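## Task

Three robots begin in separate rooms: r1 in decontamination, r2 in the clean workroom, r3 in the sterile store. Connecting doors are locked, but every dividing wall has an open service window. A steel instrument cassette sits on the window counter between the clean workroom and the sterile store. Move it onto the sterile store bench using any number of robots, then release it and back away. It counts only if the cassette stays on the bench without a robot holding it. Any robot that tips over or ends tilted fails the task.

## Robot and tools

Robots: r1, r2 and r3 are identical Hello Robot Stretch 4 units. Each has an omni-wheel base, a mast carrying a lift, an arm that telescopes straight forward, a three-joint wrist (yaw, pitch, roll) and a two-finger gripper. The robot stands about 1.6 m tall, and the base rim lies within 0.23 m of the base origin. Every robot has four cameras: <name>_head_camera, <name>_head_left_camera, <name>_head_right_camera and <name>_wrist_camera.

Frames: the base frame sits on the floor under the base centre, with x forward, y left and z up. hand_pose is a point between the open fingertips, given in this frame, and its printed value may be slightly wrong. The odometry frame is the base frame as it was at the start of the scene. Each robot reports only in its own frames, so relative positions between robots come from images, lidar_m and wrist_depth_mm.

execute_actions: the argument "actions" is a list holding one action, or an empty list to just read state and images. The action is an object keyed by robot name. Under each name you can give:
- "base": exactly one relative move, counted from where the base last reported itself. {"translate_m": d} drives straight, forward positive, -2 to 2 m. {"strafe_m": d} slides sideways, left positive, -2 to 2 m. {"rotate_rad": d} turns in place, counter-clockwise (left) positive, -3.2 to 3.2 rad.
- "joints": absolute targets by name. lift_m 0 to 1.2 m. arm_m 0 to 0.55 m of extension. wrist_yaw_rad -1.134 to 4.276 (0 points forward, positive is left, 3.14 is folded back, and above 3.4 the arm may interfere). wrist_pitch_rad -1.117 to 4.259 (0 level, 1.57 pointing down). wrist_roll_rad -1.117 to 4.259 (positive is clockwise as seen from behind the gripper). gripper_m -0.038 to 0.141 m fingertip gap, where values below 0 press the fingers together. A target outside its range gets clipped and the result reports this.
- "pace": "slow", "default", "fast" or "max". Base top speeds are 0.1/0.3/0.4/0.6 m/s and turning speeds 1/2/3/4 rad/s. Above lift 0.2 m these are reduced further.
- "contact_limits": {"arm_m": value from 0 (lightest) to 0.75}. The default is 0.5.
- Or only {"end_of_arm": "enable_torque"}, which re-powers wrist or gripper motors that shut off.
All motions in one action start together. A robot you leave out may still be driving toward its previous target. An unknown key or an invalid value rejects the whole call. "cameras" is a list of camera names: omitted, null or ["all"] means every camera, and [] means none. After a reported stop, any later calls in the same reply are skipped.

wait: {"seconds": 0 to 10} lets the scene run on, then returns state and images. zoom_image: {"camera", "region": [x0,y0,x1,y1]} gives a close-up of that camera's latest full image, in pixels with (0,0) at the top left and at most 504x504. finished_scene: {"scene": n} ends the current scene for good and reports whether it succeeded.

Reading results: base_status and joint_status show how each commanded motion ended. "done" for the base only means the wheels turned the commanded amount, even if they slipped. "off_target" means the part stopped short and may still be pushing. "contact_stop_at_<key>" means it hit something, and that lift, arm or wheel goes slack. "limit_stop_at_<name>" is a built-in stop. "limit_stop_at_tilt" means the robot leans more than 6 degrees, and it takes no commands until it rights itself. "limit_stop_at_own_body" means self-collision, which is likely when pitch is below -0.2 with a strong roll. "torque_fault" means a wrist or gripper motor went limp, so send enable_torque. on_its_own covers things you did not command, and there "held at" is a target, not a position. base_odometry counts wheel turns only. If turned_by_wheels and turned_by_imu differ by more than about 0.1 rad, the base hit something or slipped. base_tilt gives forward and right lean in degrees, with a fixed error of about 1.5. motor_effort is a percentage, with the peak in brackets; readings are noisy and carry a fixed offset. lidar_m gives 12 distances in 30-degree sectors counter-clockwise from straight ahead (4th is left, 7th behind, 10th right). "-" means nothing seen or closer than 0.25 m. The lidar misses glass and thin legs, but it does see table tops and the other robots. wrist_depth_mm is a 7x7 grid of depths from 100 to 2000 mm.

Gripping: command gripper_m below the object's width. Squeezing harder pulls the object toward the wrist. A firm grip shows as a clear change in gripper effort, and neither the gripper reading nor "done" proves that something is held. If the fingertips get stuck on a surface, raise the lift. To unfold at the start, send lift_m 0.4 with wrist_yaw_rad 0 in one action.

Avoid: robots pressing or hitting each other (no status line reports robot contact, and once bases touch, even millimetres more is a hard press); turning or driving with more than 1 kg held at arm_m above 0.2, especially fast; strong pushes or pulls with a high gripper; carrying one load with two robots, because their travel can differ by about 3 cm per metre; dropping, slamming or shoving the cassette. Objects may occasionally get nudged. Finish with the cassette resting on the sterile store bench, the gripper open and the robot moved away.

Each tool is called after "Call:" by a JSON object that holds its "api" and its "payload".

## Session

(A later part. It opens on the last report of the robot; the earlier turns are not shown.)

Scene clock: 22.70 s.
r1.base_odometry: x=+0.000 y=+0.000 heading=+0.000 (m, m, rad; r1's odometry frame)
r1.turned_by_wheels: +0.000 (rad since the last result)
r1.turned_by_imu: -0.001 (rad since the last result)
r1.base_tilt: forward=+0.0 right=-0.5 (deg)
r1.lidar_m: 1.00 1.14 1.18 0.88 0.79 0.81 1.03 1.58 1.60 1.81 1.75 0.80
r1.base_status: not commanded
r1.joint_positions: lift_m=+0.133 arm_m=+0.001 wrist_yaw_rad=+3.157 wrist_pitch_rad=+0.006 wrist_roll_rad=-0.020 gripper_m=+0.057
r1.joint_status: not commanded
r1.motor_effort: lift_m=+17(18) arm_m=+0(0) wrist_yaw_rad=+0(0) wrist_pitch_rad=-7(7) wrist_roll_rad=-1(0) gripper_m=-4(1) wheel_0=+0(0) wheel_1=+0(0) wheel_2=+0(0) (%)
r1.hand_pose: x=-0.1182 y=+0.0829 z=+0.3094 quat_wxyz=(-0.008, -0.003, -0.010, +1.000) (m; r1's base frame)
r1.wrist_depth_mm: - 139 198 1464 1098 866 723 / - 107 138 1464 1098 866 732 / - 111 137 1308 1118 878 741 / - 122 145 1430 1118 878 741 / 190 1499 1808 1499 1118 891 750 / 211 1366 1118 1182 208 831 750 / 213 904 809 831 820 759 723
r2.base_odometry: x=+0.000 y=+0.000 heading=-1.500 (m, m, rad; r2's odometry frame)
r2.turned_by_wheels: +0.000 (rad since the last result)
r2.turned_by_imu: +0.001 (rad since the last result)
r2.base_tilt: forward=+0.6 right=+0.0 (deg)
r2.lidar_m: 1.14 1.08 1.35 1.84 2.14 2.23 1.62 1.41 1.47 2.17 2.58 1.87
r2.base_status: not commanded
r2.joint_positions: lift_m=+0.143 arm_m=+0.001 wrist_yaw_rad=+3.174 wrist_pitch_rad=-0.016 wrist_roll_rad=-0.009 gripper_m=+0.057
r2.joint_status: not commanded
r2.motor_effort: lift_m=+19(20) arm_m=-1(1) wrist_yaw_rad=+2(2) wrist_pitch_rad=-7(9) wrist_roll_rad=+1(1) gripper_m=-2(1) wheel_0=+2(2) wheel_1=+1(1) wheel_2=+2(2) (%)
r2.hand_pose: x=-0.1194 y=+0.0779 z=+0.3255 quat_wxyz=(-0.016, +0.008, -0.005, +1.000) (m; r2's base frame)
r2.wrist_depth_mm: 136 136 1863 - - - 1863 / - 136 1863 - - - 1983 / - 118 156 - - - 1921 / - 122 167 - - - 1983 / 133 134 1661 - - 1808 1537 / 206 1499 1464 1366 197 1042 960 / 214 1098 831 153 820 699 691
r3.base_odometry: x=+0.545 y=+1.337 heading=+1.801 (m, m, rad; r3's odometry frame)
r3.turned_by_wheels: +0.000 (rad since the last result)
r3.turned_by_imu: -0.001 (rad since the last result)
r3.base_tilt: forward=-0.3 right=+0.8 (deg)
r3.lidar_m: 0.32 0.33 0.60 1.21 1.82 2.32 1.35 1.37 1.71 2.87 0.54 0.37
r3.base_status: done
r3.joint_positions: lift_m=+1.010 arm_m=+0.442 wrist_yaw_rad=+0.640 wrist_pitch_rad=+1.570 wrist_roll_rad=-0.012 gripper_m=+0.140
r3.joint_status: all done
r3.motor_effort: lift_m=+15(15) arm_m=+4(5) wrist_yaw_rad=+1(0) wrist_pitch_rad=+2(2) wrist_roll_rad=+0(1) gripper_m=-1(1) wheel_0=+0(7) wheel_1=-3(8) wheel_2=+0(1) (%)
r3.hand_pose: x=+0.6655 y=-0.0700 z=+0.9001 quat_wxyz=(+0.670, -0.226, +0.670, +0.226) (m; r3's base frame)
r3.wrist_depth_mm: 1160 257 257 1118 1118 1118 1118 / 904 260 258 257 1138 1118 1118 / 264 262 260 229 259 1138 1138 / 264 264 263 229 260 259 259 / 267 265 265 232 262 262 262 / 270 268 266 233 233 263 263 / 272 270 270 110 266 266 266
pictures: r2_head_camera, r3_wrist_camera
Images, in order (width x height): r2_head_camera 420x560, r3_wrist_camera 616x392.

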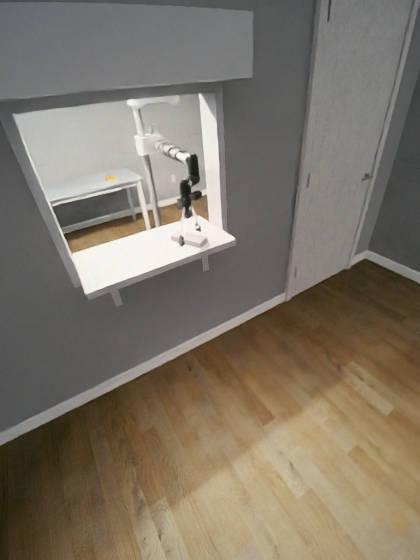

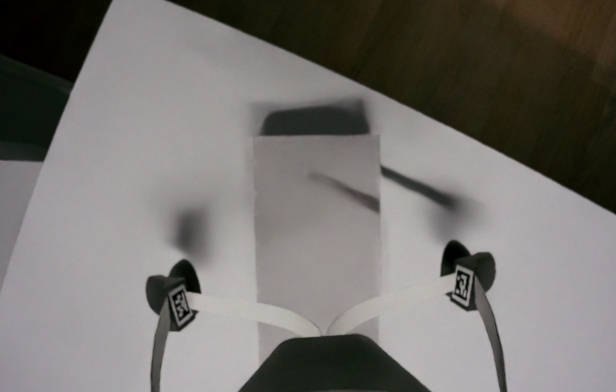

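Call:
{"api": "execute_actions", "payload": {"actions": [{"r3":{"joints":{"lift_m":0.988,"gripper_m":0.1}}}], "cameras": ["r3_wrist_camera"]}}

Call:
{"api": "execute_actions", "payload": {"actions": [{"r3":{"joints":{"gripper_m":0.0}}}], "cameras": ["r3_wrist_camera"]}}

Call:
{"api": "execute_actions", "payload": {"actions": [{"r3":{"joints":{"lift_m":1.04},"pace":"slow"}}], "cameras": ["r3_wrist_camera","r2_head_camera"]}}

Scene clock: 24.30 s.
r1.base_odometry: x=+0.000 y=+0.000 heading=+0.000 (m, m, rad; r1's odometry frame)
r1.turned_by_wheels: +0.000 (rad since the last result)
r1.turned_by_imu: -0.001 (rad since the last result)
r1.base_tilt: forward=+0.0 right=-0.6 (deg)
r1.lidar_m: 0.99 1.17 1.18 0.88 0.81 0.81 1.03 1.58 1.60 1.82 1.74 0.80
r1.base_status: not commanded
r1.joint_positions: lift_m=+0.133 arm_m=+0.001 wrist_yaw_rad=+3.157 wrist_pitch_rad=+0.006 wrist_roll_rad=-0.020 gripper_m=+0.057
r1.joint_status: not commanded
r1.motor_effort: lift_m=+18(17) arm_m=+0(0) wrist_yaw_rad=+0(0) wrist_pitch_rad=-6(6) wrist_roll_rad=+0(1) gripper_m=-1(2) wheel_0=+0(0) wheel_1=+0(0) wheel_2=+0(0) (%)
r1.hand_pose: x=-0.1182 y=+0.0829 z=+0.3094 quat_wxyz=(-0.008, -0.003, -0.010, +1.000) (m; r1's base frame)
r1.wrist_depth_mm: - 139 198 1464 1078 866 723 / - 107 137 1464 1098 866 741 / - 111 137 1281 1118 878 741 / - 122 145 1430 1118 878 741 / 190 1537 1808 1499 1118 891 750 / 211 1366 1118 1160 208 831 750 / 213 904 809 831 820 759 732
r2.base_odometry: x=+0.000 y=+0.000 heading=-1.500 (m, m, rad; r2's odometry frame)
r2.turned_by_wheels: +0.000 (rad since the last result)
r2.turned_by_imu: +0.001 (rad since the last result)
r2.base_tilt: forward=+0.6 right=+0.0 (deg)
r2.lidar_m: 1.18 1.10 1.37 1.84 2.13 2.23 1.61 1.40 1.47 2.15 2.60 1.87
r2.base_status: not commanded
r2.joint_positions: lift_m=+0.143 arm_m=+0.001 wrist_yaw_rad=+3.174 wrist_pitch_rad=-0.016 wrist_roll_rad=-0.009 gripper_m=+0.057
r2.joint_status: not commanded
r2.motor_effort: lift_m=+20(19) arm_m=-1(1) wrist_yaw_rad=+2(1) wrist_pitch_rad=-7(7) wrist_roll_rad=+0(0) gripper_m=-1(0) wheel_0=+2(2) wheel_1=+1(2) wheel_2=+2(2) (%)
r2.hand_pose: x=-0.1194 y=+0.0779 z=+0.3255 quat_wxyz=(-0.016, +0.008, -0.005, +1.000) (m; r2's base frame)
r2.wrist_depth_mm: 136 136 1921 - - - 1808 / - 135 1863 - - - 1756 / - 118 156 - - - 1863 / - 122 167 - - - 1921 / 133 134 1618 - - 1808 1537 / 206 1464 1499 1397 198 1060 946 / 215 1098 842 152 809 715 691
r3.base_odometry: x=+0.545 y=+1.337 heading=+1.801 (m, m, rad; r3's odometry frame)
r3.turned_by_wheels: +0.000 (rad since the last result)
r3.turned_by_imu: +0.000 (rad since the last result)
r3.base_tilt: forward=-0.3 right=+0.8 (deg)
r3.lidar_m: 0.32 0.31 0.58 1.21 1.85 2.31 1.35 1.38 1.74 2.87 0.56 0.36
r3.base_status: not commanded
r3.joint_positions: lift_m=+0.989 arm_m=+0.442 wrist_yaw_rad=+0.640 wrist_pitch_rad=+1.571 wrist_roll_rad=-0.012 gripper_m=+0.100
r3.joint_status: all done
r3.motor_effort: lift_m=+11(18) arm_m=+4(4) wrist_yaw_rad=+1(1) wrist_pitch_rad=-2(2) wrist_roll_rad=+0(1) gripper_m=-9(9) wheel_0=+0(0) wheel_1=-3(3) wheel_2=+0(0) (%)
r3.hand_pose: x=+0.6652 y=-0.0702 z=+0.8785 quat_wxyz=(+0.670, -0.226, +0.670, +0.226) (m; r3's base frame)
r3.wrist_depth_mm: 1118 241 241 1098 1098 1098 1098 / 402 242 243 241 1098 1098 1098 / 246 244 244 212 242 1098 1118 / 247 247 246 213 244 244 244 / 249 249 248 214 246 245 245 / 251 250 204 216 216 247 247 / 252 252 251 110 250 250 -
pictures: r3_wrist_camera
Images, in order (width x height): r3_wrist_camera 616x392.

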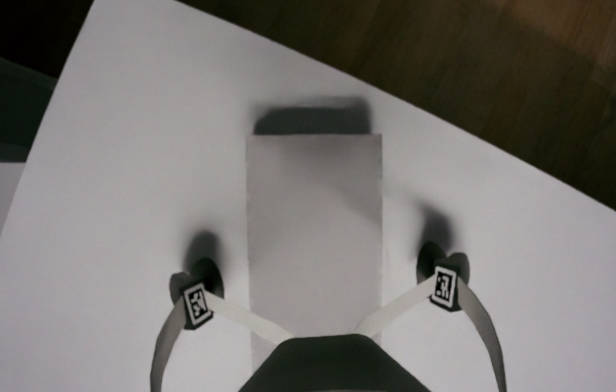

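Scene clock: 26.10 s.
r1.base_odometry: x=+0.000 y=+0.000 heading=+0.000 (m, m, rad; r1's odometry frame)
r1.turned_by_wheels: +0.000 (rad since the last result)
r1.turned_by_imu: -0.001 (rad since the last result)
r1.base_tilt: forward=-0.1 right=-0.5 (deg)
r1.lidar_m: 1.00 1.15 1.18 0.88 0.80 0.80 1.03 1.58 1.60 1.83 3.92 0.81
r1.base_status: not commanded
r1.joint_positions: lift_m=+0.133 arm_m=+0.001 wrist_yaw_rad=+3.157 wrist_pitch_rad=+0.006 wrist_roll_rad=-0.020 gripper_m=+0.057
r1.joint_status: not commanded
r1.motor_effort: lift_m=+18(18) arm_m=+0(0) wrist_yaw_rad=+0(0) wrist_pitch_rad=-6(6) wrist_roll_rad=+0(1) gripper_m=-5(1) wheel_0=+0(0) wheel_1=+0(0) wheel_2=+0(1) (%)
r1.hand_pose: x=-0.1182 y=+0.0829 z=+0.3094 quat_wxyz=(-0.008, -0.003, -0.010, +1.000) (m; r1's base frame)
r1.wrist_depth_mm: - 139 198 1464 1098 866 723 / - 107 138 1464 1098 866 732 / - 111 137 1308 1098 878 741 / - 122 145 1430 1118 891 741 / 190 1537 1756 1499 1118 878 750 / 211 1366 1098 1182 208 842 750 / 213 904 809 820 820 750 723
r2.base_odometry: x=+0.000 y=+0.000 heading=-1.500 (m, m, rad; r2's odometry frame)
r2.turned_by_wheels: +0.000 (rad since the last result)
r2.turned_by_imu: +0.001 (rad since the last result)
r2.base_tilt: forward=+0.6 right=+0.0 (deg)
r2.lidar_m: 1.16 1.10 1.34 1.81 2.12 2.23 1.61 1.39 1.46 2.15 2.59 1.87
r2.base_status: not commanded
r2.joint_positions: lift_m=+0.143 arm_m=+0.001 wrist_yaw_rad=+3.174 wrist_pitch_rad=-0.016 wrist_roll_rad=-0.009 gripper_m=+0.057
r2.joint_status: not commanded
r2.motor_effort: lift_m=+19(19) arm_m=-1(1) wrist_yaw_rad=+1(2) wrist_pitch_rad=-6(8) wrist_roll_rad=-1(1) gripper_m=-5(3) wheel_0=+2(2) wheel_1=+1(1) wheel_2=+2(2) (%)
r2.hand_pose: x=-0.1194 y=+0.0779 z=+0.3255 quat_wxyz=(-0.016, +0.008, -0.005, +1.000) (m; r2's base frame)
r2.wrist_depth_mm: 136 137 1921 - - - 1921 / - 135 1808 - - - 1863 / - 118 156 - - - 1921 / - 123 167 1983 - - 1921 / 133 133 1708 1983 - 1863 1537 / 206 1499 1499 1397 197 1060 946 / 215 1118 842 152 809 707 676
r3.base_odometry: x=+0.545 y=+1.337 heading=+1.801 (m, m, rad; r3's odometry frame)
r3.turned_by_wheels: +0.000 (rad since the last result)
r3.turned_by_imu: +0.000 (rad since the last result)
r3.base_tilt: forward=-0.3 right=+0.8 (deg)
r3.lidar_m: 0.33 0.33 0.59 1.18 1.83 2.31 1.34 1.38 1.74 2.89 0.55 0.37
r3.base_status: not commanded
r3.joint_positions: lift_m=+0.988 arm_m=+0.442 wrist_yaw_rad=+0.640 wrist_pitch_rad=+1.569 wrist_roll_rad=-0.012 gripper_m=+0.001
r3.joint_status: all done
r3.motor_effort: lift_m=+16(16) arm_m=+4(4) wrist_yaw_rad=+0(0) wrist_pitch_rad=+3(1) wrist_roll_rad=+2(2) gripper_m=-40(40) wheel_0=+0(0) wheel_1=-3(3) wheel_2=+0(0) (%)
r3.hand_pose: x=+0.6657 y=-0.0699 z=+0.8780 quat_wxyz=(+0.670, -0.226, +0.669, +0.226) (m; r3's base frame)
r3.wrist_depth_mm: 1098 236 234 1098 1078 1078 1078 / 237 237 236 235 1098 1098 1098 / 239 238 238 191 236 236 1098 / 242 241 239 193 237 236 236 / 244 243 241 195 197 239 238 / 246 244 188 198 197 177 240 / 247 246 245 110 242 242 -
pictures: r3_wrist_camera
Images, in order (width x height): r3_wrist_camera 616x392.

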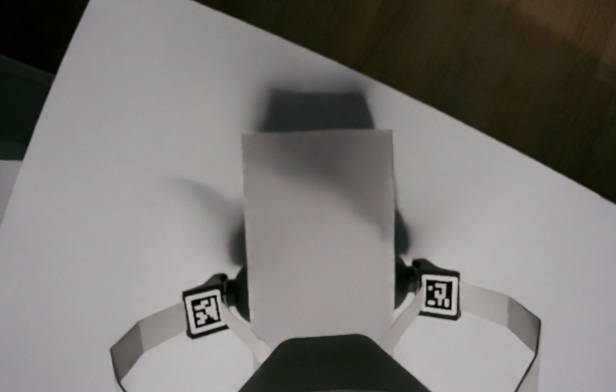

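Scene clock: 27.40 s.
r1.base_odometry: x=+0.000 y=+0.000 heading=+0.000 (m, m, rad; r1's odometry frame)
r1.turned_by_wheels: +0.000 (rad since the last result)
r1.turned_by_imu: -0.001 (rad since the last result)
r1.base_tilt: forward=-0.1 right=-0.5 (deg)
r1.lidar_m: 1.01 1.15 1.18 0.88 0.80 0.82 1.04 1.58 1.60 1.83 1.77 0.80
r1.base_status: not commanded
r1.joint_positions: lift_m=+0.133 arm_m=+0.001 wrist_yaw_rad=+3.157 wrist_pitch_rad=+0.006 wrist_roll_rad=-0.020 gripper_m=+0.057
r1.joint_status: not commanded
r1.motor_effort: lift_m=+18(17) arm_m=+0(0) wrist_yaw_rad=+0(0) wrist_pitch_rad=-7(8) wrist_roll_rad=-1(0) gripper_m=-1(1) wheel_0=+0(0) wheel_1=+0(0) wheel_2=+0(0) (%)
r1.hand_pose: x=-0.1182 y=+0.0829 z=+0.3094 quat_wxyz=(-0.008, -0.003, -0.010, +1.000) (m; r1's base frame)
r1.wrist_depth_mm: - 139 198 1464 1078 878 732 / - 107 137 1430 1098 878 732 / - 111 137 1308 1098 878 741 / - 122 145 1430 1118 891 741 / 190 1537 1756 1499 1138 891 750 / 211 1336 1118 1160 208 842 750 / 213 917 809 831 831 759 732
r2.base_odometry: x=+0.000 y=+0.000 heading=-1.500 (m, m, rad; r2's odometry frame)
r2.turned_by_wheels: +0.000 (rad since the last result)
r2.turned_by_imu: +0.000 (rad since the last result)
r2.base_tilt: forward=+0.5 right=+0.1 (deg)
r2.lidar_m: 1.17 1.09 1.34 1.83 2.14 2.24 1.63 1.40 1.47 2.18 2.60 1.89
r2.base_status: not commanded
r2.joint_positions: lift_m=+0.143 arm_m=+0.001 wrist_yaw_rad=+3.174 wrist_pitch_rad=-0.016 wrist_roll_rad=-0.009 gripper_m=+0.057
r2.joint_status: not commanded
r2.motor_effort: lift_m=+20(19) arm_m=-1(1) wrist_yaw_rad=+2(2) wrist_pitch_rad=-7(8) wrist_roll_rad=+0(1) gripper_m=-6(3) wheel_0=+2(2) wheel_1=+1(1) wheel_2=+2(2) (%)
r2.hand_pose: x=-0.1194 y=+0.0779 z=+0.3255 quat_wxyz=(-0.016, +0.008, -0.005, +1.000) (m; r2's base frame)
r2.wrist_depth_mm: 136 136 1808 - - - 1863 / - 135 1756 - - - 1863 / - 118 156 - - - 1921 / - 123 167 - - - 1983 / 133 133 1661 1983 - 1863 1576 / 206 1464 1464 1366 197 1042 931 / 214 1118 831 153 820 699 683
r3.base_odometry: x=+0.545 y=+1.337 heading=+1.801 (m, m, rad; r3's odometry frame)
r3.turned_by_wheels: +0.000 (rad since the last result)
r3.turned_by_imu: +0.000 (rad since the last result)
r3.base_tilt: forward=-0.3 right=+0.7 (deg)
r3.lidar_m: 0.30 0.33 0.59 1.21 1.82 2.31 1.35 1.37 1.74 2.89 0.53 0.34
r3.base_status: not commanded
r3.joint_positions: lift_m=+1.039 arm_m=+0.442 wrist_yaw_rad=+0.640 wrist_pitch_rad=+1.569 wrist_roll_rad=-0.012 gripper_m=+0.001
r3.joint_status: all done
r3.motor_effort: lift_m=+26(23) arm_m=+4(4) wrist_yaw_rad=+0(1) wrist_pitch_rad=+4(3) wrist_roll_rad=+0(1) gripper_m=-38(39) wheel_0=+0(0) wheel_1=-3(3) wheel_2=+0(0) (%)
r3.hand_pose: x=+0.6657 y=-0.0699 z=+0.9292 quat_wxyz=(+0.670, -0.226, +0.669, +0.226) (m; r3's base frame)
r3.wrist_depth_mm: 1182 286 286 1160 1138 1160 1138 / 1008 289 287 286 1138 1160 1138 / 368 291 290 191 287 1160 1160 / 293 293 291 193 289 287 289 / 297 294 293 195 197 290 290 / 300 298 188 198 197 177 291 / 301 300 298 110 296 296 -
pictures: r2_head_camera, r3_wrist_camera
Images, in order (width x height): r2_head_camera 420x560, r3_wrist_camera 616x392.

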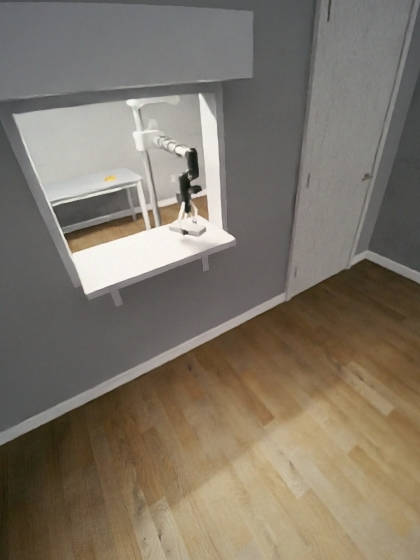

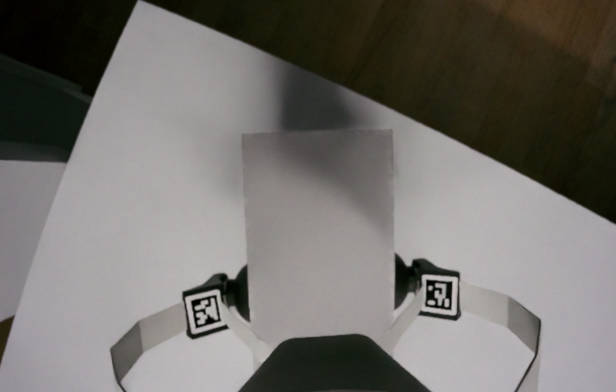

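Call:
{"api": "execute_actions", "payload": {"actions": [{"r3":{"base":{"translate_m":-0.75},"joints":{"arm_m":0.05}}}], "cameras": []}}

Call:
{"api": "execute_actions", "payload": {"actions": [{"r3":{"base":{"rotate_rad":-2.6},"joints":{"lift_m":0.95}}}], "cameras": ["r3_wrist_camera","r3_head_camera"]}}

Scene clock: 31.53 s.
r1.base_odometry: x=+0.000 y=+0.000 heading=+0.000 (m, m, rad; r1's odometry frame)
r1.turned_by_wheels: +0.000 (rad since the last result)
r1.turned_by_imu: -0.002 (rad since the last result)
r1.base_tilt: forward=-0.1 right=-0.5 (deg)
r1.lidar_m: 1.00 1.15 1.18 0.89 0.79 0.81 1.03 1.57 1.59 1.83 1.75 0.80
r1.base_status: not commanded
r1.joint_positions: lift_m=+0.133 arm_m=+0.001 wrist_yaw_rad=+3.157 wrist_pitch_rad=+0.006 wrist_roll_rad=-0.020 gripper_m=+0.057
r1.joint_status: not commanded
r1.motor_effort: lift_m=+17(18) arm_m=+0(0) wrist_yaw_rad=+0(0) wrist_pitch_rad=-6(7) wrist_roll_rad=-1(1) gripper_m=+0(0) wheel_0=+0(0) wheel_1=+0(0) wheel_2=+0(0) (%)
r1.hand_pose: x=-0.1182 y=+0.0829 z=+0.3094 quat_wxyz=(-0.008, -0.003, -0.010, +1.000) (m; r1's base frame)
r1.wrist_depth_mm: - 139 198 1464 1098 866 732 / - 107 138 1499 1098 878 732 / - 111 137 1308 1118 878 741 / - 122 145 1464 1118 891 750 / 190 1537 1756 1499 1118 878 741 / 211 1366 1098 1182 208 842 750 / 212 904 798 831 820 750 732
r2.base_odometry: x=+0.000 y=+0.000 heading=-1.500 (m, m, rad; r2's odometry frame)
r2.turned_by_wheels: +0.000 (rad since the last result)
r2.turned_by_imu: +0.002 (rad since the last result)
r2.base_tilt: forward=+0.5 right=+0.0 (deg)
r2.lidar_m: 1.15 1.08 1.34 1.81 2.14 2.25 1.62 1.39 1.47 2.18 2.58 1.88
r2.base_status: not commanded
r2.joint_positions: lift_m=+0.143 arm_m=+0.001 wrist_yaw_rad=+3.174 wrist_pitch_rad=-0.016 wrist_roll_rad=-0.009 gripper_m=+0.057
r2.joint_status: not commanded
r2.motor_effort: lift_m=+19(19) arm_m=-1(1) wrist_yaw_rad=+2(2) wrist_pitch_rad=-8(6) wrist_roll_rad=-1(0) gripper_m=-5(3) wheel_0=+2(2) wheel_1=+1(1) wheel_2=+2(2) (%)
r2.hand_pose: x=-0.1194 y=+0.0779 z=+0.3255 quat_wxyz=(-0.016, +0.008, -0.005, +1.000) (m; r2's base frame)
r2.wrist_depth_mm: 136 136 1863 - - - 1863 / - 135 1756 - - - 1921 / - 118 156 - - - 1983 / - 122 167 1921 - - 1921 / 133 134 1756 1983 - 1863 1499 / 206 1499 1499 1430 197 1042 960 / 215 1098 831 153 809 707 691
r3.base_odometry: x=+0.716 y=+0.606 heading=+1.800 (m, m, rad; r3's odometry frame)
r3.turned_by_wheels: +0.000 (rad since the last result)
r3.turned_by_imu: +0.000 (rad since the last result)
r3.base_tilt: forward=-0.3 right=+0.8 (deg)
r3.lidar_m: 0.28 1.20 1.49 1.71 1.73 1.72 0.57 0.61 0.80 3.01 2.02 0.25
r3.base_status: done
r3.joint_positions: lift_m=+1.040 arm_m=+0.051 wrist_yaw_rad=+0.640 wrist_pitch_rad=+1.570 wrist_roll_rad=-0.012 gripper_m=+0.001
r3.joint_status: all done
r3.motor_effort: lift_m=+25(26) arm_m=-4(5) wrist_yaw_rad=+0(0) wrist_pitch_rad=+3(3) wrist_roll_rad=+1(0) gripper_m=-40(40) wheel_0=-2(6) wheel_1=-2(7) wheel_2=-1(9) (%)
r3.hand_pose: x=+0.2740 y=-0.0700 z=+0.9293 quat_wxyz=(+0.670, -0.226, +0.670, +0.226) (m; r3's base frame)
r3.wrist_depth_mm: 1182 1160 1160 1138 1138 1138 1160 / 1182 1160 1160 1160 1160 1138 1138 / 1182 1160 1160 191 1160 1160 1160 / 1182 1205 976 193 1182 1160 1160 / 1205 1205 976 195 197 1182 1182 / 1229 1205 188 197 197 177 1182 / 1229 1229 1229 110 1205 1182 1205
pictures: none
No camera images: the call's "cameras" was empty. Leave "cameras" out to get every camera's image.

Scene clock: 34.57 s.
r1.base_odometry: x=+0.000 y=+0.000 heading=+0.000 (m, m, rad; r1's odometry frame)
r1.turned_by_wheels: +0.000 (rad since the last result)
r1.turned_by_imu: -0.001 (rad since the last result)
r1.base_tilt: forward=-0.2 right=-0.5 (deg)
r1.lidar_m: 0.98 1.17 1.18 0.88 0.81 0.82 1.03 1.57 1.61 1.83 1.74 0.80
r1.base_status: not commanded
r1.joint_positions: lift_m=+0.133 arm_m=+0.001 wrist_yaw_rad=+3.157 wrist_pitch_rad=+0.006 wrist_roll_rad=-0.020 gripper_m=+0.057
r1.joint_status: not commanded
r1.motor_effort: lift_m=+18(17) arm_m=+0(0) wrist_yaw_rad=+0(0) wrist_pitch_rad=-8(7) wrist_roll_rad=-1(1) gripper_m=-3(4) wheel_0=+0(0) wheel_1=+0(0) wheel_2=+0(0) (%)
r1.hand_pose: x=-0.1182 y=+0.0829 z=+0.3094 quat_wxyz=(-0.008, -0.003, -0.010, +1.000) (m; r1's base frame)
r1.wrist_depth_mm: - 139 198 1464 1098 866 732 / - 107 137 1464 1098 878 732 / - 111 137 1308 1098 878 750 / - 122 145 1430 1098 891 750 / 190 1537 1756 1499 1118 891 750 / 211 1366 1098 1160 208 831 741 / 212 917 798 831 820 750 732
r2.base_odometry: x=+0.000 y=+0.000 heading=-1.500 (m, m, rad; r2's odometry frame)
r2.turned_by_wheels: +0.000 (rad since the last result)
r2.turned_by_imu: +0.001 (rad since the last result)
r2.base_tilt: forward=+0.6 right=+0.0 (deg)
r2.lidar_m: 1.14 1.09 1.34 1.83 2.14 2.21 1.63 1.40 1.45 2.17 2.60 1.86
r2.base_status: not commanded
r2.joint_positions: lift_m=+0.143 arm_m=+0.001 wrist_yaw_rad=+3.174 wrist_pitch_rad=-0.016 wrist_roll_rad=-0.009 gripper_m=+0.057
r2.joint_status: not commanded
r2.motor_effort: lift_m=+20(20) arm_m=-1(1) wrist_yaw_rad=+1(1) wrist_pitch_rad=-7(8) wrist_roll_rad=-1(1) gripper_m=-1(6) wheel_0=+2(1) wheel_1=+1(1) wheel_2=+2(2) (%)
r2.hand_pose: x=-0.1194 y=+0.0779 z=+0.3255 quat_wxyz=(-0.016, +0.008, -0.005, +1.000) (m; r2's base frame)
r2.wrist_depth_mm: 136 136 1808 - - - 1863 / - 135 1863 - - - 1863 / - 118 155 - - - 1921 / - 123 167 - - - 1983 / 133 134 1708 1983 - 1808 1499 / 206 1499 1464 1397 196 1042 946 / 214 1098 820 153 809 707 683
r3.base_odometry: x=+0.716 y=+0.606 heading=-0.800 (m, m, rad; r3's odometry frame)
r3.turned_by_wheels: -2.600 (rad since the last result)
r3.turned_by_imu: -2.610 (rad since the last result)
r3.base_tilt: forward=-0.3 right=+0.8 (deg)
r3.lidar_m: 0.58 0.77 2.99 1.99 1.15 1.05 1.22 1.54 1.73 1.74 1.69 0.26
r3.base_status: done
r3.joint_positions: lift_m=+0.950 arm_m=+0.051 wrist_yaw_rad=+0.640 wrist_pitch_rad=+1.570 wrist_roll_rad=-0.012 gripper_m=+0.001
r3.joint_status: all done
r3.motor_effort: lift_m=+18(23) arm_m=-4(4) wrist_yaw_rad=+0(1) wrist_pitch_rad=+2(4) wrist_roll_rad=-1(0) gripper_m=-39(41) wheel_0=+1(5) wheel_1=+1(6) wheel_2=+0(8) (%)
r3.hand_pose: x=+0.2741 y=-0.0699 z=+0.8399 quat_wxyz=(+0.670, -0.226, +0.670, +0.226) (m; r3's base frame)
r3.wrist_depth_mm: 1060 1078 1078 1060 1060 1042 1042 / 1078 1078 1078 1078 1060 1060 1060 / 1098 1078 1078 191 1060 1078 597 / 1098 1098 878 193 1078 1078 1078 / 1118 1098 878 195 197 1078 1078 / 1118 1118 187 197 198 177 1098 / 1138 1138 891 110 1098 1118 1118
pictures: r3_head_camera, r3_wrist_camera
Images, in order (width x height): r3_head_camera 420x560, r3_wrist_camera 616x392.

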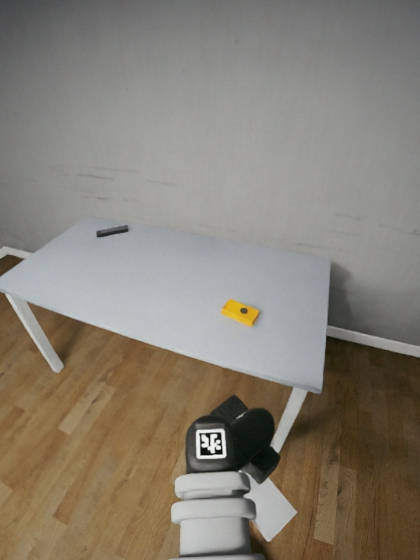

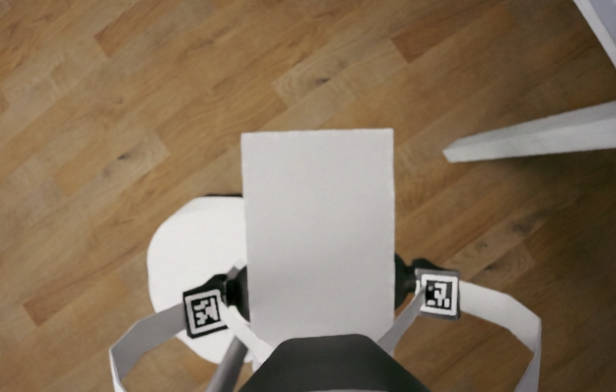

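Yellow object in the way; shift left.

Call:
{"api": "execute_actions", "payload": {"actions": [{"r3":{"base":{"strafe_m":0.35}}}], "cameras": []}}

Call:
{"api": "execute_actions", "payload": {"actions": [{"r3":{"base":{"translate_m":0.3},"joints":{"arm_m":0.35}}}], "cameras": ["r3_wrist_camera","r3_head_camera"]}}

Scene clock: 37.17 s.
r1.base_odometry: x=+0.000 y=+0.000 heading=+0.000 (m, m, rad; r1's odometry frame)
r1.turned_by_wheels: +0.000 (rad since the last result)
r1.turned_by_imu: -0.001 (rad since the last result)
r1.base_tilt: forward=-0.1 right=-0.5 (deg)
r1.lidar_m: 0.99 1.16 1.18 0.88 0.79 0.81 1.02 1.59 1.60 1.82 1.76 0.79
r1.base_status: not commanded
r1.joint_positions: lift_m=+0.133 arm_m=+0.001 wrist_yaw_rad=+3.157 wrist_pitch_rad=+0.006 wrist_roll_rad=-0.020 gripper_m=+0.057
r1.joint_status: not commanded
r1.motor_effort: lift_m=+18(18) arm_m=+0(0) wrist_yaw_rad=+0(1) wrist_pitch_rad=-6(7) wrist_roll_rad=-1(1) gripper_m=-4(0) wheel_0=+0(0) wheel_1=+0(0) wheel_2=+0(0) (%)
r1.hand_pose: x=-0.1182 y=+0.0829 z=+0.3094 quat_wxyz=(-0.008, -0.003, -0.010, +1.000) (m; r1's base frame)
r1.wrist_depth_mm: - 139 198 1464 1078 866 723 / - 108 138 1464 1098 866 732 / - 111 137 1308 1098 878 741 / - 122 145 1430 1118 878 741 / 190 1499 1808 1499 1118 891 741 / 211 1366 1098 1182 208 842 741 / 213 904 809 831 820 750 723
r2.base_odometry: x=+0.000 y=+0.000 heading=-1.500 (m, m, rad; r2's odometry frame)
r2.turned_by_wheels: +0.000 (rad since the last result)
r2.turned_by_imu: +0.001 (rad since the last result)
r2.base_tilt: forward=+0.6 right=+0.0 (deg)
r2.lidar_m: 1.17 1.10 1.34 1.83 2.10 2.23 1.62 1.41 1.46 2.16 2.60 1.87
r2.base_status: not commanded
r2.joint_positions: lift_m=+0.143 arm_m=+0.001 wrist_yaw_rad=+3.174 wrist_pitch_rad=-0.016 wrist_roll_rad=-0.009 gripper_m=+0.057
r2.joint_status: not commanded
r2.motor_effort: lift_m=+20(19) arm_m=-1(1) wrist_yaw_rad=+1(2) wrist_pitch_rad=-7(6) wrist_roll_rad=+0(1) gripper_m=+0(3) wheel_0=+2(2) wheel_1=+1(1) wheel_2=+2(2) (%)
r2.hand_pose: x=-0.1194 y=+0.0779 z=+0.3255 quat_wxyz=(-0.016, +0.008, -0.005, +1.000) (m; r2's base frame)
r2.wrist_depth_mm: 136 136 1808 - - - 1863 / - 135 1863 - - - 1921 / - 118 155 - - - 1921 / - 123 167 - - - 1921 / 133 134 1708 1983 - 1808 1537 / 206 1464 1499 1397 198 1060 960 / 215 1118 842 152 809 699 683
r3.base_odometry: x=+0.967 y=+0.850 heading=-0.800 (m, m, rad; r3's odometry frame)
r3.turned_by_wheels: +0.000 (rad since the last result)
r3.turned_by_imu: -0.001 (rad since the last result)
r3.base_tilt: forward=-0.3 right=+0.8 (deg)
r3.lidar_m: 0.73 0.95 2.64 1.75 1.02 0.91 0.93 1.36 2.04 2.08 0.81 0.27
r3.base_status: done
r3.joint_positions: lift_m=+0.950 arm_m=+0.051 wrist_yaw_rad=+0.640 wrist_pitch_rad=+1.570 wrist_roll_rad=-0.012 gripper_m=+0.001
r3.joint_status: not commanded
r3.motor_effort: lift_m=+18(18) arm_m=-4(4) wrist_yaw_rad=+1(1) wrist_pitch_rad=+3(3) wrist_roll_rad=+1(1) gripper_m=-39(39) wheel_0=+0(9) wheel_1=+0(10) wheel_2=-1(1) (%)
r3.hand_pose: x=+0.2741 y=-0.0699 z=+0.8399 quat_wxyz=(+0.670, -0.226, +0.670, +0.226) (m; r3's base frame)
r3.wrist_depth_mm: 1078 1060 1060 1078 1060 1042 1042 / 1078 1078 1060 1060 1060 1078 1042 / 1078 1098 1078 191 1078 1078 1078 / 1118 1098 878 193 1078 1078 1078 / 1098 1118 878 195 197 1098 1078 / 1118 1118 188 197 197 177 1098 / 1138 1118 891 110 1118 1098 1098
pictures: none
No camera images: the call's "cameras" was empty. Leave "cameras" out to get every camera's image.

Scene clock: 39.63 s.
r1.base_odometry: x=+0.000 y=+0.000 heading=+0.000 (m, m, rad; r1's odometry frame)
r1.turned_by_wheels: +0.000 (rad since the last result)
r1.turned_by_imu: -0.001 (rad since the last result)
r1.base_tilt: forward=-0.2 right=-0.6 (deg)
r1.lidar_m: 1.00 1.15 1.17 0.88 0.79 0.82 1.03 1.58 1.60 1.83 1.74 0.81
r1.base_status: not commanded
r1.joint_positions: lift_m=+0.133 arm_m=+0.001 wrist_yaw_rad=+3.157 wrist_pitch_rad=+0.006 wrist_roll_rad=-0.020 gripper_m=+0.057
r1.joint_status: not commanded
r1.motor_effort: lift_m=+17(17) arm_m=+0(0) wrist_yaw_rad=+0(0) wrist_pitch_rad=-6(8) wrist_roll_rad=-1(0) gripper_m=-1(1) wheel_0=+0(0) wheel_1=+0(0) wheel_2=-1(0) (%)
r1.hand_pose: x=-0.1182 y=+0.0829 z=+0.3094 quat_wxyz=(-0.008, -0.003, -0.010, +1.000) (m; r1's base frame)
r1.wrist_depth_mm: - 139 198 1464 1098 866 723 / - 107 138 1464 1118 878 732 / - 111 137 1308 1118 866 750 / - 122 145 1430 1118 891 741 / 190 1537 1756 1537 1118 891 741 / 211 1366 1098 1182 208 831 741 / 213 917 798 831 831 759 723
r2.base_odometry: x=+0.000 y=+0.000 heading=-1.500 (m, m, rad; r2's odometry frame)
r2.turned_by_wheels: +0.000 (rad since the last result)
r2.turned_by_imu: +0.001 (rad since the last result)
r2.base_tilt: forward=+0.6 right=+0.0 (deg)
r2.lidar_m: 1.17 1.10 1.34 1.84 2.14 2.22 1.64 1.40 1.46 2.20 2.60 1.88
r2.base_status: not commanded
r2.joint_positions: lift_m=+0.143 arm_m=+0.001 wrist_yaw_rad=+3.174 wrist_pitch_rad=-0.016 wrist_roll_rad=-0.009 gripper_m=+0.057
r2.joint_status: not commanded
r2.motor_effort: lift_m=+20(19) arm_m=-1(1) wrist_yaw_rad=+2(2) wrist_pitch_rad=-7(8) wrist_roll_rad=-1(0) gripper_m=+0(3) wheel_0=+2(2) wheel_1=+1(1) wheel_2=+2(2) (%)
r2.hand_pose: x=-0.1194 y=+0.0779 z=+0.3255 quat_wxyz=(-0.016, +0.008, -0.005, +1.000) (m; r2's base frame)
r2.wrist_depth_mm: 135 136 1808 - - - 1808 / - 135 1863 - - - 1863 / - 118 156 - - - 1921 / - 122 167 1983 - - 1921 / 133 133 1661 1863 - 1808 1499 / 206 1499 1499 1397 197 1042 946 / 213 1118 831 153 798 699 683
r3.base_odometry: x=+1.176 y=+0.635 heading=-0.799 (m, m, rad; r3's odometry frame)
r3.turned_by_wheels: +0.000 (rad since the last result)
r3.turned_by_imu: -0.001 (rad since the last result)
r3.base_tilt: forward=-0.4 right=+0.8 (deg)
r3.lidar_m: 0.45 0.58 2.54 2.23 1.49 1.20 1.22 1.73 2.18 2.21 0.50 0.45
r3.base_status: done
r3.joint_positions: lift_m=+0.950 arm_m=+0.349 wrist_yaw_rad=+0.640 wrist_pitch_rad=+1.569 wrist_roll_rad=-0.012 gripper_m=+0.001
r3.joint_status: all done
r3.motor_effort: lift_m=+18(18) arm_m=+4(5) wrist_yaw_rad=+0(2) wrist_pitch_rad=+3(4) wrist_roll_rad=+1(3) gripper_m=-40(39) wheel_0=+1(7) wheel_1=+2(6) wheel_2=+0(9) (%)
r3.hand_pose: x=+0.5727 y=-0.0699 z=+0.8399 quat_wxyz=(+0.670, -0.226, +0.669, +0.227) (m; r3's base frame)
r3.wrist_depth_mm: 683 298 297 297 294 293 293 / 1098 301 300 297 297 296 294 / 1098 304 303 191 300 298 297 / 1098 1078 304 193 301 300 298 / 1118 1098 307 195 197 303 303 / 1118 976 187 197 197 177 304 / 1118 904 891 110 309 309 -
pictures: r3_head_camera, r3_wrist_camera
Images, in order (width x height): r3_head_camera 420x560, r3_wrist_camera 616x392.

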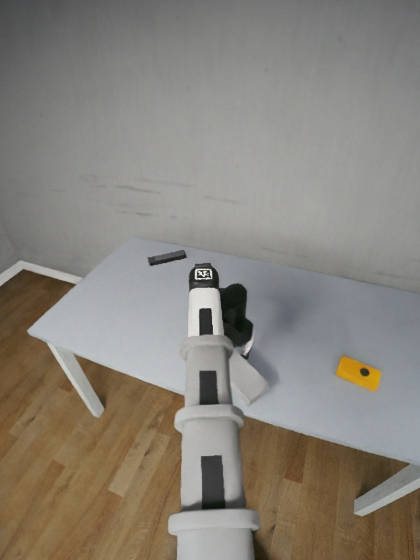

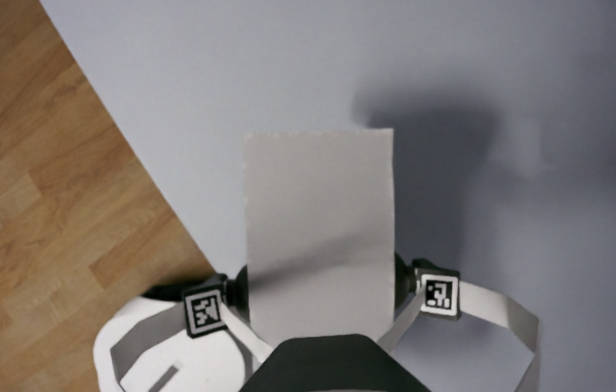

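Call:
{"api": "execute_actions", "payload": {"actions": [{"r3":{"joints":{"arm_m":0.53,"lift_m":0.91}}}], "cameras": []}}

Call:
{"api": "execute_actions", "payload": {"actions": [{"r3":{"joints":{"lift_m":0.894}}}], "cameras": []}}

Call:
{"api": "execute_actions", "payload": {"actions": [{"r3":{"joints":{"gripper_m":0.11},"pace":"slow"}}], "cameras": []}}

Call:
{"api": "execute_actions", "payload": {"actions": [{"r3":{"joints":{"lift_m":1.0}}}], "cameras": []}}

Call:
{"api": "execute_actions", "payload": {"actions": [{"r3":{"base":{"translate_m":-0.2},"joints":{"arm_m":0.05}}}], "cameras": ["r3_head_camera"]}}

Call:
{"api": "finished_scene", "payload": {"scene": 1}}

Scene clock: 41.60 s.
r1.base_odometry: x=+0.000 y=+0.000 heading=+0.000 (m, m, rad; r1's odometry frame)
r1.turned_by_wheels: +0.000 (rad since the last result)
r1.turned_by_imu: -0.001 (rad since the last result)
r1.base_tilt: forward=-0.1 right=-0.6 (deg)
r1.lidar_m: 1.01 1.15 1.18 0.89 0.80 0.81 1.02 1.58 1.60 1.83 1.74 0.80
r1.base_status: not commanded
r1.joint_positions: lift_m=+0.133 arm_m=+0.001 wrist_yaw_rad=+3.157 wrist_pitch_rad=+0.006 wrist_roll_rad=-0.020 gripper_m=+0.057
r1.joint_status: not commanded
r1.motor_effort: lift_m=+18(18) arm_m=+0(0) wrist_yaw_rad=+0(0) wrist_pitch_rad=-8(6) wrist_roll_rad=-1(0) gripper_m=+0(2) wheel_0=+0(0) wheel_1=+0(0) wheel_2=+0(0) (%)
r1.hand_pose: x=-0.1182 y=+0.0829 z=+0.3094 quat_wxyz=(-0.008, -0.003, -0.010, +1.000) (m; r1's base frame)
r1.wrist_depth_mm: - 139 198 1499 1078 878 732 / - 108 138 1499 1098 878 741 / - 111 137 1308 1098 878 741 / - 123 145 1430 1118 891 741 / 190 1464 1756 1499 1118 891 750 / 211 1397 1098 1160 208 831 750 / 212 917 809 831 820 750 723
r2.base_odometry: x=+0.000 y=+0.000 heading=-1.500 (m, m, rad; r2's odometry frame)
r2.turned_by_wheels: +0.000 (rad since the last result)
r2.turned_by_imu: +0.001 (rad since the last result)
r2.base_tilt: forward=+0.6 right=+0.1 (deg)
r2.lidar_m: 1.16 1.09 1.33 1.85 2.14 2.22 1.63 1.39 1.48 2.15 2.59 1.87
r2.base_status: not commanded
r2.joint_positions: lift_m=+0.143 arm_m=+0.001 wrist_yaw_rad=+3.174 wrist_pitch_rad=-0.016 wrist_roll_rad=-0.009 gripper_m=+0.057
r2.joint_status: not commanded
r2.motor_effort: lift_m=+20(19) arm_m=-1(1) wrist_yaw_rad=+1(3) wrist_pitch_rad=-9(5) wrist_roll_rad=+0(0) gripper_m=-1(0) wheel_0=+2(2) wheel_1=+1(1) wheel_2=+2(2) (%)
r2.hand_pose: x=-0.1194 y=+0.0779 z=+0.3255 quat_wxyz=(-0.016, +0.008, -0.005, +1.000) (m; r2's base frame)
r2.wrist_depth_mm: 136 136 1863 - - - 1863 / - 135 1808 - - - 1921 / - 118 155 - - - 1921 / - 123 167 - - - 1921 / 133 134 1708 1983 - 1808 1576 / 206 1576 1499 1336 198 1042 946 / 214 1118 820 152 820 699 691
r3.base_odometry: x=+1.176 y=+0.635 heading=-0.799 (m, m, rad; r3's odometry frame)
r3.turned_by_wheels: +0.000 (rad since the last result)
r3.turned_by_imu: +0.000 (rad since the last result)
r3.base_tilt: forward=-0.3 right=+0.8 (deg)
r3.lidar_m: 0.47 0.59 2.54 2.24 1.47 1.20 1.21 1.70 2.16 2.22 0.50 0.46
r3.base_status: not commanded
r3.joint_positions: lift_m=+0.910 arm_m=+0.529 wrist_yaw_rad=+0.640 wrist_pitch_rad=+1.570 wrist_roll_rad=-0.012 gripper_m=+0.001
r3.joint_status: all done
r3.motor_effort: lift_m=+17(21) arm_m=+4(5) wrist_yaw_rad=+0(0) wrist_pitch_rad=+3(4) wrist_roll_rad=-3(2) gripper_m=-40(39) wheel_0=+1(0) wheel_1=+2(2) wheel_2=+0(0) (%)
r3.hand_pose: x=+0.7526 y=-0.0699 z=+0.8000 quat_wxyz=(+0.670, -0.226, +0.670, +0.226) (m; r3's base frame)
r3.wrist_depth_mm: 259 258 257 256 255 254 - / 262 260 259 258 257 255 255 / 263 263 260 191 258 258 257 / 266 265 264 193 260 260 259 / 268 268 265 195 197 263 262 / 271 270 188 198 197 177 265 / 273 271 271 110 267 267 -
pictures: none
No camera images: the call's "cameras" was empty. Leave "cameras" out to get every camera's image.

Scene clock: 42.33 s.
r1.base_odometry: x=+0.000 y=+0.000 heading=+0.000 (m, m, rad; r1's odometry frame)
r1.turned_by_wheels: +0.000 (rad since the last result)
r1.turned_by_imu: +0.000 (rad since the last result)
r1.base_tilt: forward=-0.2 right=-0.6 (deg)
r1.lidar_m: 0.99 1.16 1.18 0.88 0.79 0.81 1.03 1.58 1.59 1.83 1.75 0.81
r1.base_status: not commanded
r1.joint_positions: lift_m=+0.133 arm_m=+0.001 wrist_yaw_rad=+3.157 wrist_pitch_rad=+0.006 wrist_roll_rad=-0.020 gripper_m=+0.057
r1.joint_status: not commanded
r1.motor_effort: lift_m=+18(17) arm_m=+0(0) wrist_yaw_rad=+0(0) wrist_pitch_rad=-8(7) wrist_roll_rad=-1(1) gripper_m=+2(1) wheel_0=+0(0) wheel_1=+0(0) wheel_2=-1(0) (%)
r1.hand_pose: x=-0.1182 y=+0.0829 z=+0.3094 quat_wxyz=(-0.008, -0.003, -0.010, +1.000) (m; r1's base frame)
r1.wrist_depth_mm: - 139 198 1464 1098 866 723 / - 107 138 1499 1098 866 732 / - 111 137 1308 1118 878 741 / - 122 145 1430 1118 891 741 / 190 1499 1808 1499 1118 891 750 / 211 1366 1098 1160 208 831 741 / 212 904 798 831 820 750 723
r2.base_odometry: x=+0.000 y=+0.000 heading=-1.500 (m, m, rad; r2's odometry frame)
r2.turned_by_wheels: +0.000 (rad since the last result)
r2.turned_by_imu: +0.000 (rad since the last result)
r2.base_tilt: forward=+0.6 right=+0.1 (deg)
r2.lidar_m: 1.17 1.09 1.33 1.84 2.15 2.21 1.61 1.41 1.47 2.18 2.60 1.88
r2.base_status: not commanded
r2.joint_positions: lift_m=+0.143 arm_m=+0.001 wrist_yaw_rad=+3.174 wrist_pitch_rad=-0.016 wrist_roll_rad=-0.009 gripper_m=+0.057
r2.joint_status: not commanded
r2.motor_effort: lift_m=+20(19) arm_m=-1(1) wrist_yaw_rad=+2(2) wrist_pitch_rad=-7(7) wrist_roll_rad=-1(1) gripper_m=-1(5) wheel_0=+2(2) wheel_1=+1(1) wheel_2=+2(2) (%)
r2.hand_pose: x=-0.1194 y=+0.0779 z=+0.3255 quat_wxyz=(-0.016, +0.008, -0.005, +1.000) (m; r2's base frame)
r2.wrist_depth_mm: 136 137 1863 - - - 1863 / - 135 1863 - - - 1863 / - 118 156 - - - 1921 / - 123 167 1983 - - 1921 / 133 134 1661 1921 - 1808 1537 / 206 1499 1499 1430 197 1042 946 / 214 1118 820 153 798 707 691
r3.base_odometry: x=+1.176 y=+0.635 heading=-0.799 (m, m, rad; r3's odometry frame)
r3.turned_by_wheels: +0.000 (rad since the last result)
r3.turned_by_imu: +0.000 (rad since the last result)
r3.base_tilt: forward=-0.3 right=+0.8 (deg)
r3.lidar_m: 0.47 0.59 2.55 2.22 1.45 1.19 1.21 1.70 2.18 2.20 0.50 0.45
r3.base_status: not commanded
r3.joint_positions: lift_m=+0.894 arm_m=+0.529 wrist_yaw_rad=+0.640 wrist_pitch_rad=+1.570 wrist_roll_rad=-0.012 gripper_m=+0.001
r3.joint_status: all done
r3.motor_effort: lift_m=+17(13) arm_m=+4(4) wrist_yaw_rad=+0(1) wrist_pitch_rad=+4(4) wrist_roll_rad=+2(1) gripper_m=-38(41) wheel_0=+1(1) wheel_1=+2(2) wheel_2=+0(0) (%)
r3.hand_pose: x=+0.7526 y=-0.0699 z=+0.7840 quat_wxyz=(+0.670, -0.226, +0.670, +0.226) (m; r3's base frame)
r3.wrist_depth_mm: 243 242 241 240 239 238 - / 245 244 244 242 241 240 239 / 248 247 246 191 243 242 242 / 249 249 247 193 245 244 243 / 251 251 249 195 197 246 246 / 254 252 188 197 197 177 247 / 256 255 254 110 251 250 -
pictures: none
No camera images: the call's "cameras" was empty. Leave "cameras" out to get every camera's image.

Scene clock: 46.50 s.
r1.base_odometry: x=+0.000 y=+0.000 heading=+0.000 (m, m, rad; r1's odometry frame)
r1.turned_by_wheels: +0.000 (rad since the last result)
r1.turned_by_imu: -0.002 (rad since the last result)
r1.base_tilt: forward=-0.2 right=-0.6 (deg)
r1.lidar_m: 0.98 1.16 1.18 0.88 0.80 0.81 1.01 1.56 1.60 1.82 1.76 0.81
r1.base_status: not commanded
r1.joint_positions: lift_m=+0.133 arm_m=+0.001 wrist_yaw_rad=+3.157 wrist_pitch_rad=+0.006 wrist_roll_rad=-0.020 gripper_m=+0.057
r1.joint_status: not commanded
r1.motor_effort: lift_m=+17(18) arm_m=+0(0) wrist_yaw_rad=+0(0) wrist_pitch_rad=-7(7) wrist_roll_rad=+0(1) gripper_m=+0(0) wheel_0=+0(0) wheel_1=+0(0) wheel_2=+0(0) (%)
r1.hand_pose: x=-0.1182 y=+0.0829 z=+0.3094 quat_wxyz=(-0.008, -0.003, -0.010, +1.000) (m; r1's base frame)
r1.wrist_depth_mm: - 139 198 1464 1098 878 732 / - 108 138 1464 1098 866 741 / - 111 137 1308 1118 878 732 / - 122 145 1397 1118 891 741 / 190 1537 1808 1499 1118 891 750 / 211 1397 1118 1182 208 842 750 / 213 917 798 831 820 759 723
r2.base_odometry: x=+0.000 y=+0.000 heading=-1.500 (m, m, rad; r2's odometry frame)
r2.turned_by_wheels: +0.000 (rad since the last result)
r2.turned_by_imu: +0.002 (rad since the last result)
r2.base_tilt: forward=+0.5 right=+0.1 (deg)
r2.lidar_m: 1.17 1.10 1.36 1.85 2.14 2.24 1.60 1.41 1.46 2.16 2.59 1.88
r2.base_status: not commanded
r2.joint_positions: lift_m=+0.143 arm_m=+0.001 wrist_yaw_rad=+3.174 wrist_pitch_rad=-0.016 wrist_roll_rad=-0.009 gripper_m=+0.057
r2.joint_status: not commanded
r2.motor_effort: lift_m=+19(19) arm_m=-1(1) wrist_yaw_rad=+1(1) wrist_pitch_rad=-7(8) wrist_roll_rad=-2(0) gripper_m=+0(4) wheel_0=+2(2) wheel_1=+1(1) wheel_2=+2(2) (%)
r2.hand_pose: x=-0.1194 y=+0.0779 z=+0.3255 quat_wxyz=(-0.016, +0.008, -0.005, +1.000) (m; r2's base frame)
r2.wrist_depth_mm: 135 136 1863 - - - 1808 / - 135 1808 - - - 1863 / - 118 156 - - - 1983 / - 122 167 - - - 1921 / 132 134 1618 1921 - 1808 1499 / 206 1499 1499 1366 198 1060 960 / 213 1118 831 153 809 699 683
r3.base_odometry: x=+1.176 y=+0.635 heading=-0.799 (m, m, rad; r3's odometry frame)
r3.turned_by_wheels: +0.000 (rad since the last result)
r3.turned_by_imu: -0.001 (rad since the last result)
r3.base_tilt: forward=-0.3 right=+0.9 (deg)
r3.lidar_m: 0.45 0.56 2.54 2.21 1.47 1.19 1.22 1.70 2.16 2.22 0.50 0.46
r3.base_status: not commanded
r3.joint_positions: lift_m=+0.894 arm_m=+0.529 wrist_yaw_rad=+0.640 wrist_pitch_rad=+1.570 wrist_roll_rad=-0.012 gripper_m=+0.110
r3.joint_status: all done
r3.motor_effort: lift_m=+17(17) arm_m=+4(4) wrist_yaw_rad=-1(1) wrist_pitch_rad=+2(3) wrist_roll_rad=+3(2) gripper_m=-1(41) wheel_0=+1(1) wheel_1=+2(3) wheel_2=+0(0) (%)
r3.hand_pose: x=+0.7526 y=-0.0699 z=+0.7840 quat_wxyz=(+0.670, -0.226, +0.670, +0.226) (m; r3's base frame)
r3.wrist_depth_mm: 244 243 242 242 241 240 - / 246 245 244 243 242 242 240 / 248 247 247 214 245 244 242 / 250 249 249 215 245 245 244 / 252 251 249 216 217 247 247 / 255 254 210 218 217 249 249 / 256 255 255 110 252 252 -
pictures: none
No camera images: the call's "cameras" was empty. Leave "cameras" out to get every camera's image.

Scene clock: 47.97 s.
r1.base_odometry: x=+0.000 y=+0.000 heading=+0.000 (m, m, rad; r1's odometry frame)
r1.turned_by_wheels: +0.000 (rad since the last result)
r1.turned_by_imu: -0.001 (rad since the last result)
r1.base_tilt: forward=-0.1 right=-0.6 (deg)
r1.lidar_m: 1.01 1.16 1.17 0.88 0.80 0.81 1.02 1.58 1.61 1.82 1.76 0.81
r1.base_status: not commanded
r1.joint_positions: lift_m=+0.133 arm_m=+0.001 wrist_yaw_rad=+3.157 wrist_pitch_rad=+0.006 wrist_roll_rad=-0.020 gripper_m=+0.057
r1.joint_status: not commanded
r1.motor_effort: lift_m=+18(18) arm_m=+0(0) wrist_yaw_rad=+0(0) wrist_pitch_rad=-8(7) wrist_roll_rad=-1(1) gripper_m=-2(5) wheel_0=+0(0) wheel_1=+0(0) wheel_2=+0(0) (%)
r1.hand_pose: x=-0.1182 y=+0.0829 z=+0.3094 quat_wxyz=(-0.008, -0.003, -0.010, +1.000) (m; r1's base frame)
r1.wrist_depth_mm: - 139 198 1499 1098 866 732 / - 107 137 1464 1098 878 732 / - 111 137 1308 1098 878 741 / - 122 145 1430 1118 891 741 / 190 1537 1808 1499 1118 891 750 / 212 1366 1098 1160 208 842 750 / 213 904 809 820 820 759 732
r2.base_odometry: x=+0.000 y=+0.000 heading=-1.500 (m, m, rad; r2's odometry frame)
r2.turned_by_wheels: +0.000 (rad since the last result)
r2.turned_by_imu: +0.001 (rad since the last result)
r2.base_tilt: forward=+0.5 right=+0.1 (deg)
r2.lidar_m: 1.16 1.10 1.37 1.85 2.14 2.23 1.63 1.38 1.48 2.16 2.59 1.88
r2.base_status: not commanded
r2.joint_positions: lift_m=+0.143 arm_m=+0.001 wrist_yaw_rad=+3.174 wrist_pitch_rad=-0.016 wrist_roll_rad=-0.009 gripper_m=+0.057
r2.joint_status: not commanded
r2.motor_effort: lift_m=+20(20) arm_m=-1(1) wrist_yaw_rad=+1(2) wrist_pitch_rad=-6(6) wrist_roll_rad=-1(2) gripper_m=-5(0) wheel_0=+2(2) wheel_1=+1(1) wheel_2=+2(2) (%)
r2.hand_pose: x=-0.1194 y=+0.0779 z=+0.3255 quat_wxyz=(-0.016, +0.008, -0.005, +1.000) (m; r2's base frame)
r2.wrist_depth_mm: 136 136 1808 - - - 1863 / - 135 1921 - - - 1863 / - 118 155 - - - 1863 / - 123 167 - - - 1921 / 132 134 1708 1983 - 1808 1464 / 205 1499 1464 1336 197 1025 946 / 215 1118 842 153 820 699 691
r3.base_odometry: x=+1.176 y=+0.635 heading=-0.799 (m, m, rad; r3's odometry frame)
r3.turned_by_wheels: +0.000 (rad since the last result)
r3.turned_by_imu: +0.000 (rad since the last result)
r3.base_tilt: forward=-0.3 right=+0.8 (deg)
r3.lidar_m: 0.43 0.57 2.53 2.25 1.47 1.18 1.22 1.66 2.18 2.20 0.50 0.45
r3.base_status: not commanded
r3.joint_positions: lift_m=+1.000 arm_m=+0.529 wrist_yaw_rad=+0.640 wrist_pitch_rad=+1.570 wrist_roll_rad=-0.012 gripper_m=+0.110
r3.joint_status: all done
r3.motor_effort: lift_m=+25(25) arm_m=+4(4) wrist_yaw_rad=+0(0) wrist_pitch_rad=+2(3) wrist_roll_rad=+3(0) gripper_m=-1(4) wheel_0=+1(1) wheel_1=+2(2) wheel_2=+0(0) (%)
r3.hand_pose: x=+0.7526 y=-0.0699 z=+0.8893 quat_wxyz=(+0.670, -0.226, +0.670, +0.226) (m; r3's base frame)
r3.wrist_depth_mm: 349 347 345 345 345 343 342 / 351 351 349 349 345 343 343 / 355 353 351 349 349 349 347 / 359 357 357 322 351 351 349 / 362 359 357 324 353 353 353 / 1160 364 210 325 355 355 357 / 1160 366 364 110 359 359 357
pictures: none
No camera images: the call's "cameras" was empty. Leave "cameras" out to get every camera's image.

Scene clock: 50.47 s.
r1.base_odometry: x=+0.000 y=+0.000 heading=+0.000 (m, m, rad; r1's odometry frame)
r1.turned_by_wheels: +0.000 (rad since the last result)
r1.turned_by_imu: -0.001 (rad since the last result)
r1.base_tilt: forward=-0.2 right=-0.6 (deg)
r1.lidar_m: 0.99 1.16 1.16 0.88 0.80 0.82 1.03 1.58 1.60 1.82 1.76 0.81
r1.base_status: not commanded
r1.joint_positions: lift_m=+0.133 arm_m=+0.001 wrist_yaw_rad=+3.157 wrist_pitch_rad=+0.006 wrist_roll_rad=-0.020 gripper_m=+0.057
r1.joint_status: not commanded
r1.motor_effort: lift_m=+18(18) arm_m=+0(0) wrist_yaw_rad=+0(0) wrist_pitch_rad=-6(6) wrist_roll_rad=-1(1) gripper_m=-8(2) wheel_0=+0(0) wheel_1=+0(0) wheel_2=+0(0) (%)
r1.hand_pose: x=-0.1182 y=+0.0829 z=+0.3094 quat_wxyz=(-0.008, -0.003, -0.010, +1.000) (m; r1's base frame)
r1.wrist_depth_mm: - 139 198 1464 1098 866 723 / - 108 138 1464 1098 878 741 / - 111 137 1308 1118 878 741 / - 122 145 1430 1118 866 741 / 190 1537 1756 1499 1118 891 750 / 211 1366 1098 1182 208 842 750 / 213 904 798 831 820 750 723
r2.base_odometry: x=+0.000 y=+0.000 heading=-1.500 (m, m, rad; r2's odometry frame)
r2.turned_by_wheels: +0.000 (rad since the last result)
r2.turned_by_imu: +0.001 (rad since the last result)
r2.base_tilt: forward=+0.6 right=+0.1 (deg)
r2.lidar_m: 1.14 1.08 1.34 1.84 2.14 2.23 1.63 1.39 1.46 2.15 2.58 1.85
r2.base_status: not commanded
r2.joint_positions: lift_m=+0.143 arm_m=+0.001 wrist_yaw_rad=+3.174 wrist_pitch_rad=-0.016 wrist_roll_rad=-0.009 gripper_m=+0.057
r2.joint_status: not commanded
r2.motor_effort: lift_m=+20(19) arm_m=-1(1) wrist_yaw_rad=+2(1) wrist_pitch_rad=-8(8) wrist_roll_rad=-1(1) gripper_m=-4(0) wheel_0=+2(1) wheel_1=+1(1) wheel_2=+2(2) (%)
r2.hand_pose: x=-0.1194 y=+0.0779 z=+0.3255 quat_wxyz=(-0.016, +0.008, -0.005, +1.000) (m; r2's base frame)
r2.wrist_depth_mm: 136 136 1863 - - - 1863 / - 135 1808 - - - 1863 / - 118 156 - - - 1921 / - 122 167 1983 - - 1921 / 133 134 1708 1983 - 1921 1537 / 206 1499 1464 1430 198 1060 946 / 213 1098 820 152 809 699 683
r3.base_odometry: x=+1.037 y=+0.779 heading=-0.800 (m, m, rad; r3's odometry frame)
r3.turned_by_wheels: +0.000 (rad since the last result)
r3.turned_by_imu: -0.001 (rad since the last result)
r3.base_tilt: forward=-0.4 right=+0.8 (deg)
r3.lidar_m: 0.64 0.82 2.61 1.94 1.12 0.99 1.01 1.48 2.11 2.14 0.70 0.63
r3.base_status: done
r3.joint_positions: lift_m=+1.000 arm_m=+0.051 wrist_yaw_rad=+0.640 wrist_pitch_rad=+1.570 wrist_roll_rad=-0.012 gripper_m=+0.110
r3.joint_status: all done
r3.motor_effort: lift_m=+24(25) arm_m=-4(5) wrist_yaw_rad=+1(1) wrist_pitch_rad=+1(2) wrist_roll_rad=-1(3) gripper_m=+0(0) wheel_0=-1(6) wheel_1=-3(5) wheel_2=+0(10) (%)
r3.hand_pose: x=+0.2740 y=-0.0700 z=+0.8894 quat_wxyz=(+0.670, -0.226, +0.670, +0.226) (m; r3's base frame)
r3.wrist_depth_mm: 1118 1138 1118 1118 1118 1098 1098 / 1138 1138 1138 1138 1118 1118 1098 / 1138 1138 1138 1138 1138 1118 1118 / 1160 1160 1025 1138 1118 1138 1138 / 1160 1160 931 931 1160 1138 1078 / 1160 1182 210 946 1160 1160 1138 / 1182 1182 1160 110 1160 1160 1160
pictures: r3_head_camera
Images, in order (width x height): r3_head_camera 420x560.

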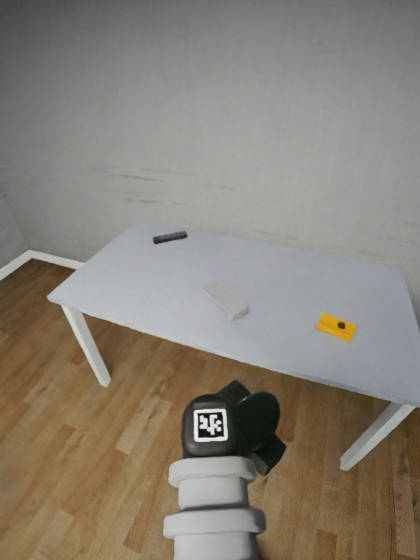

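The scene is finished: the task was done.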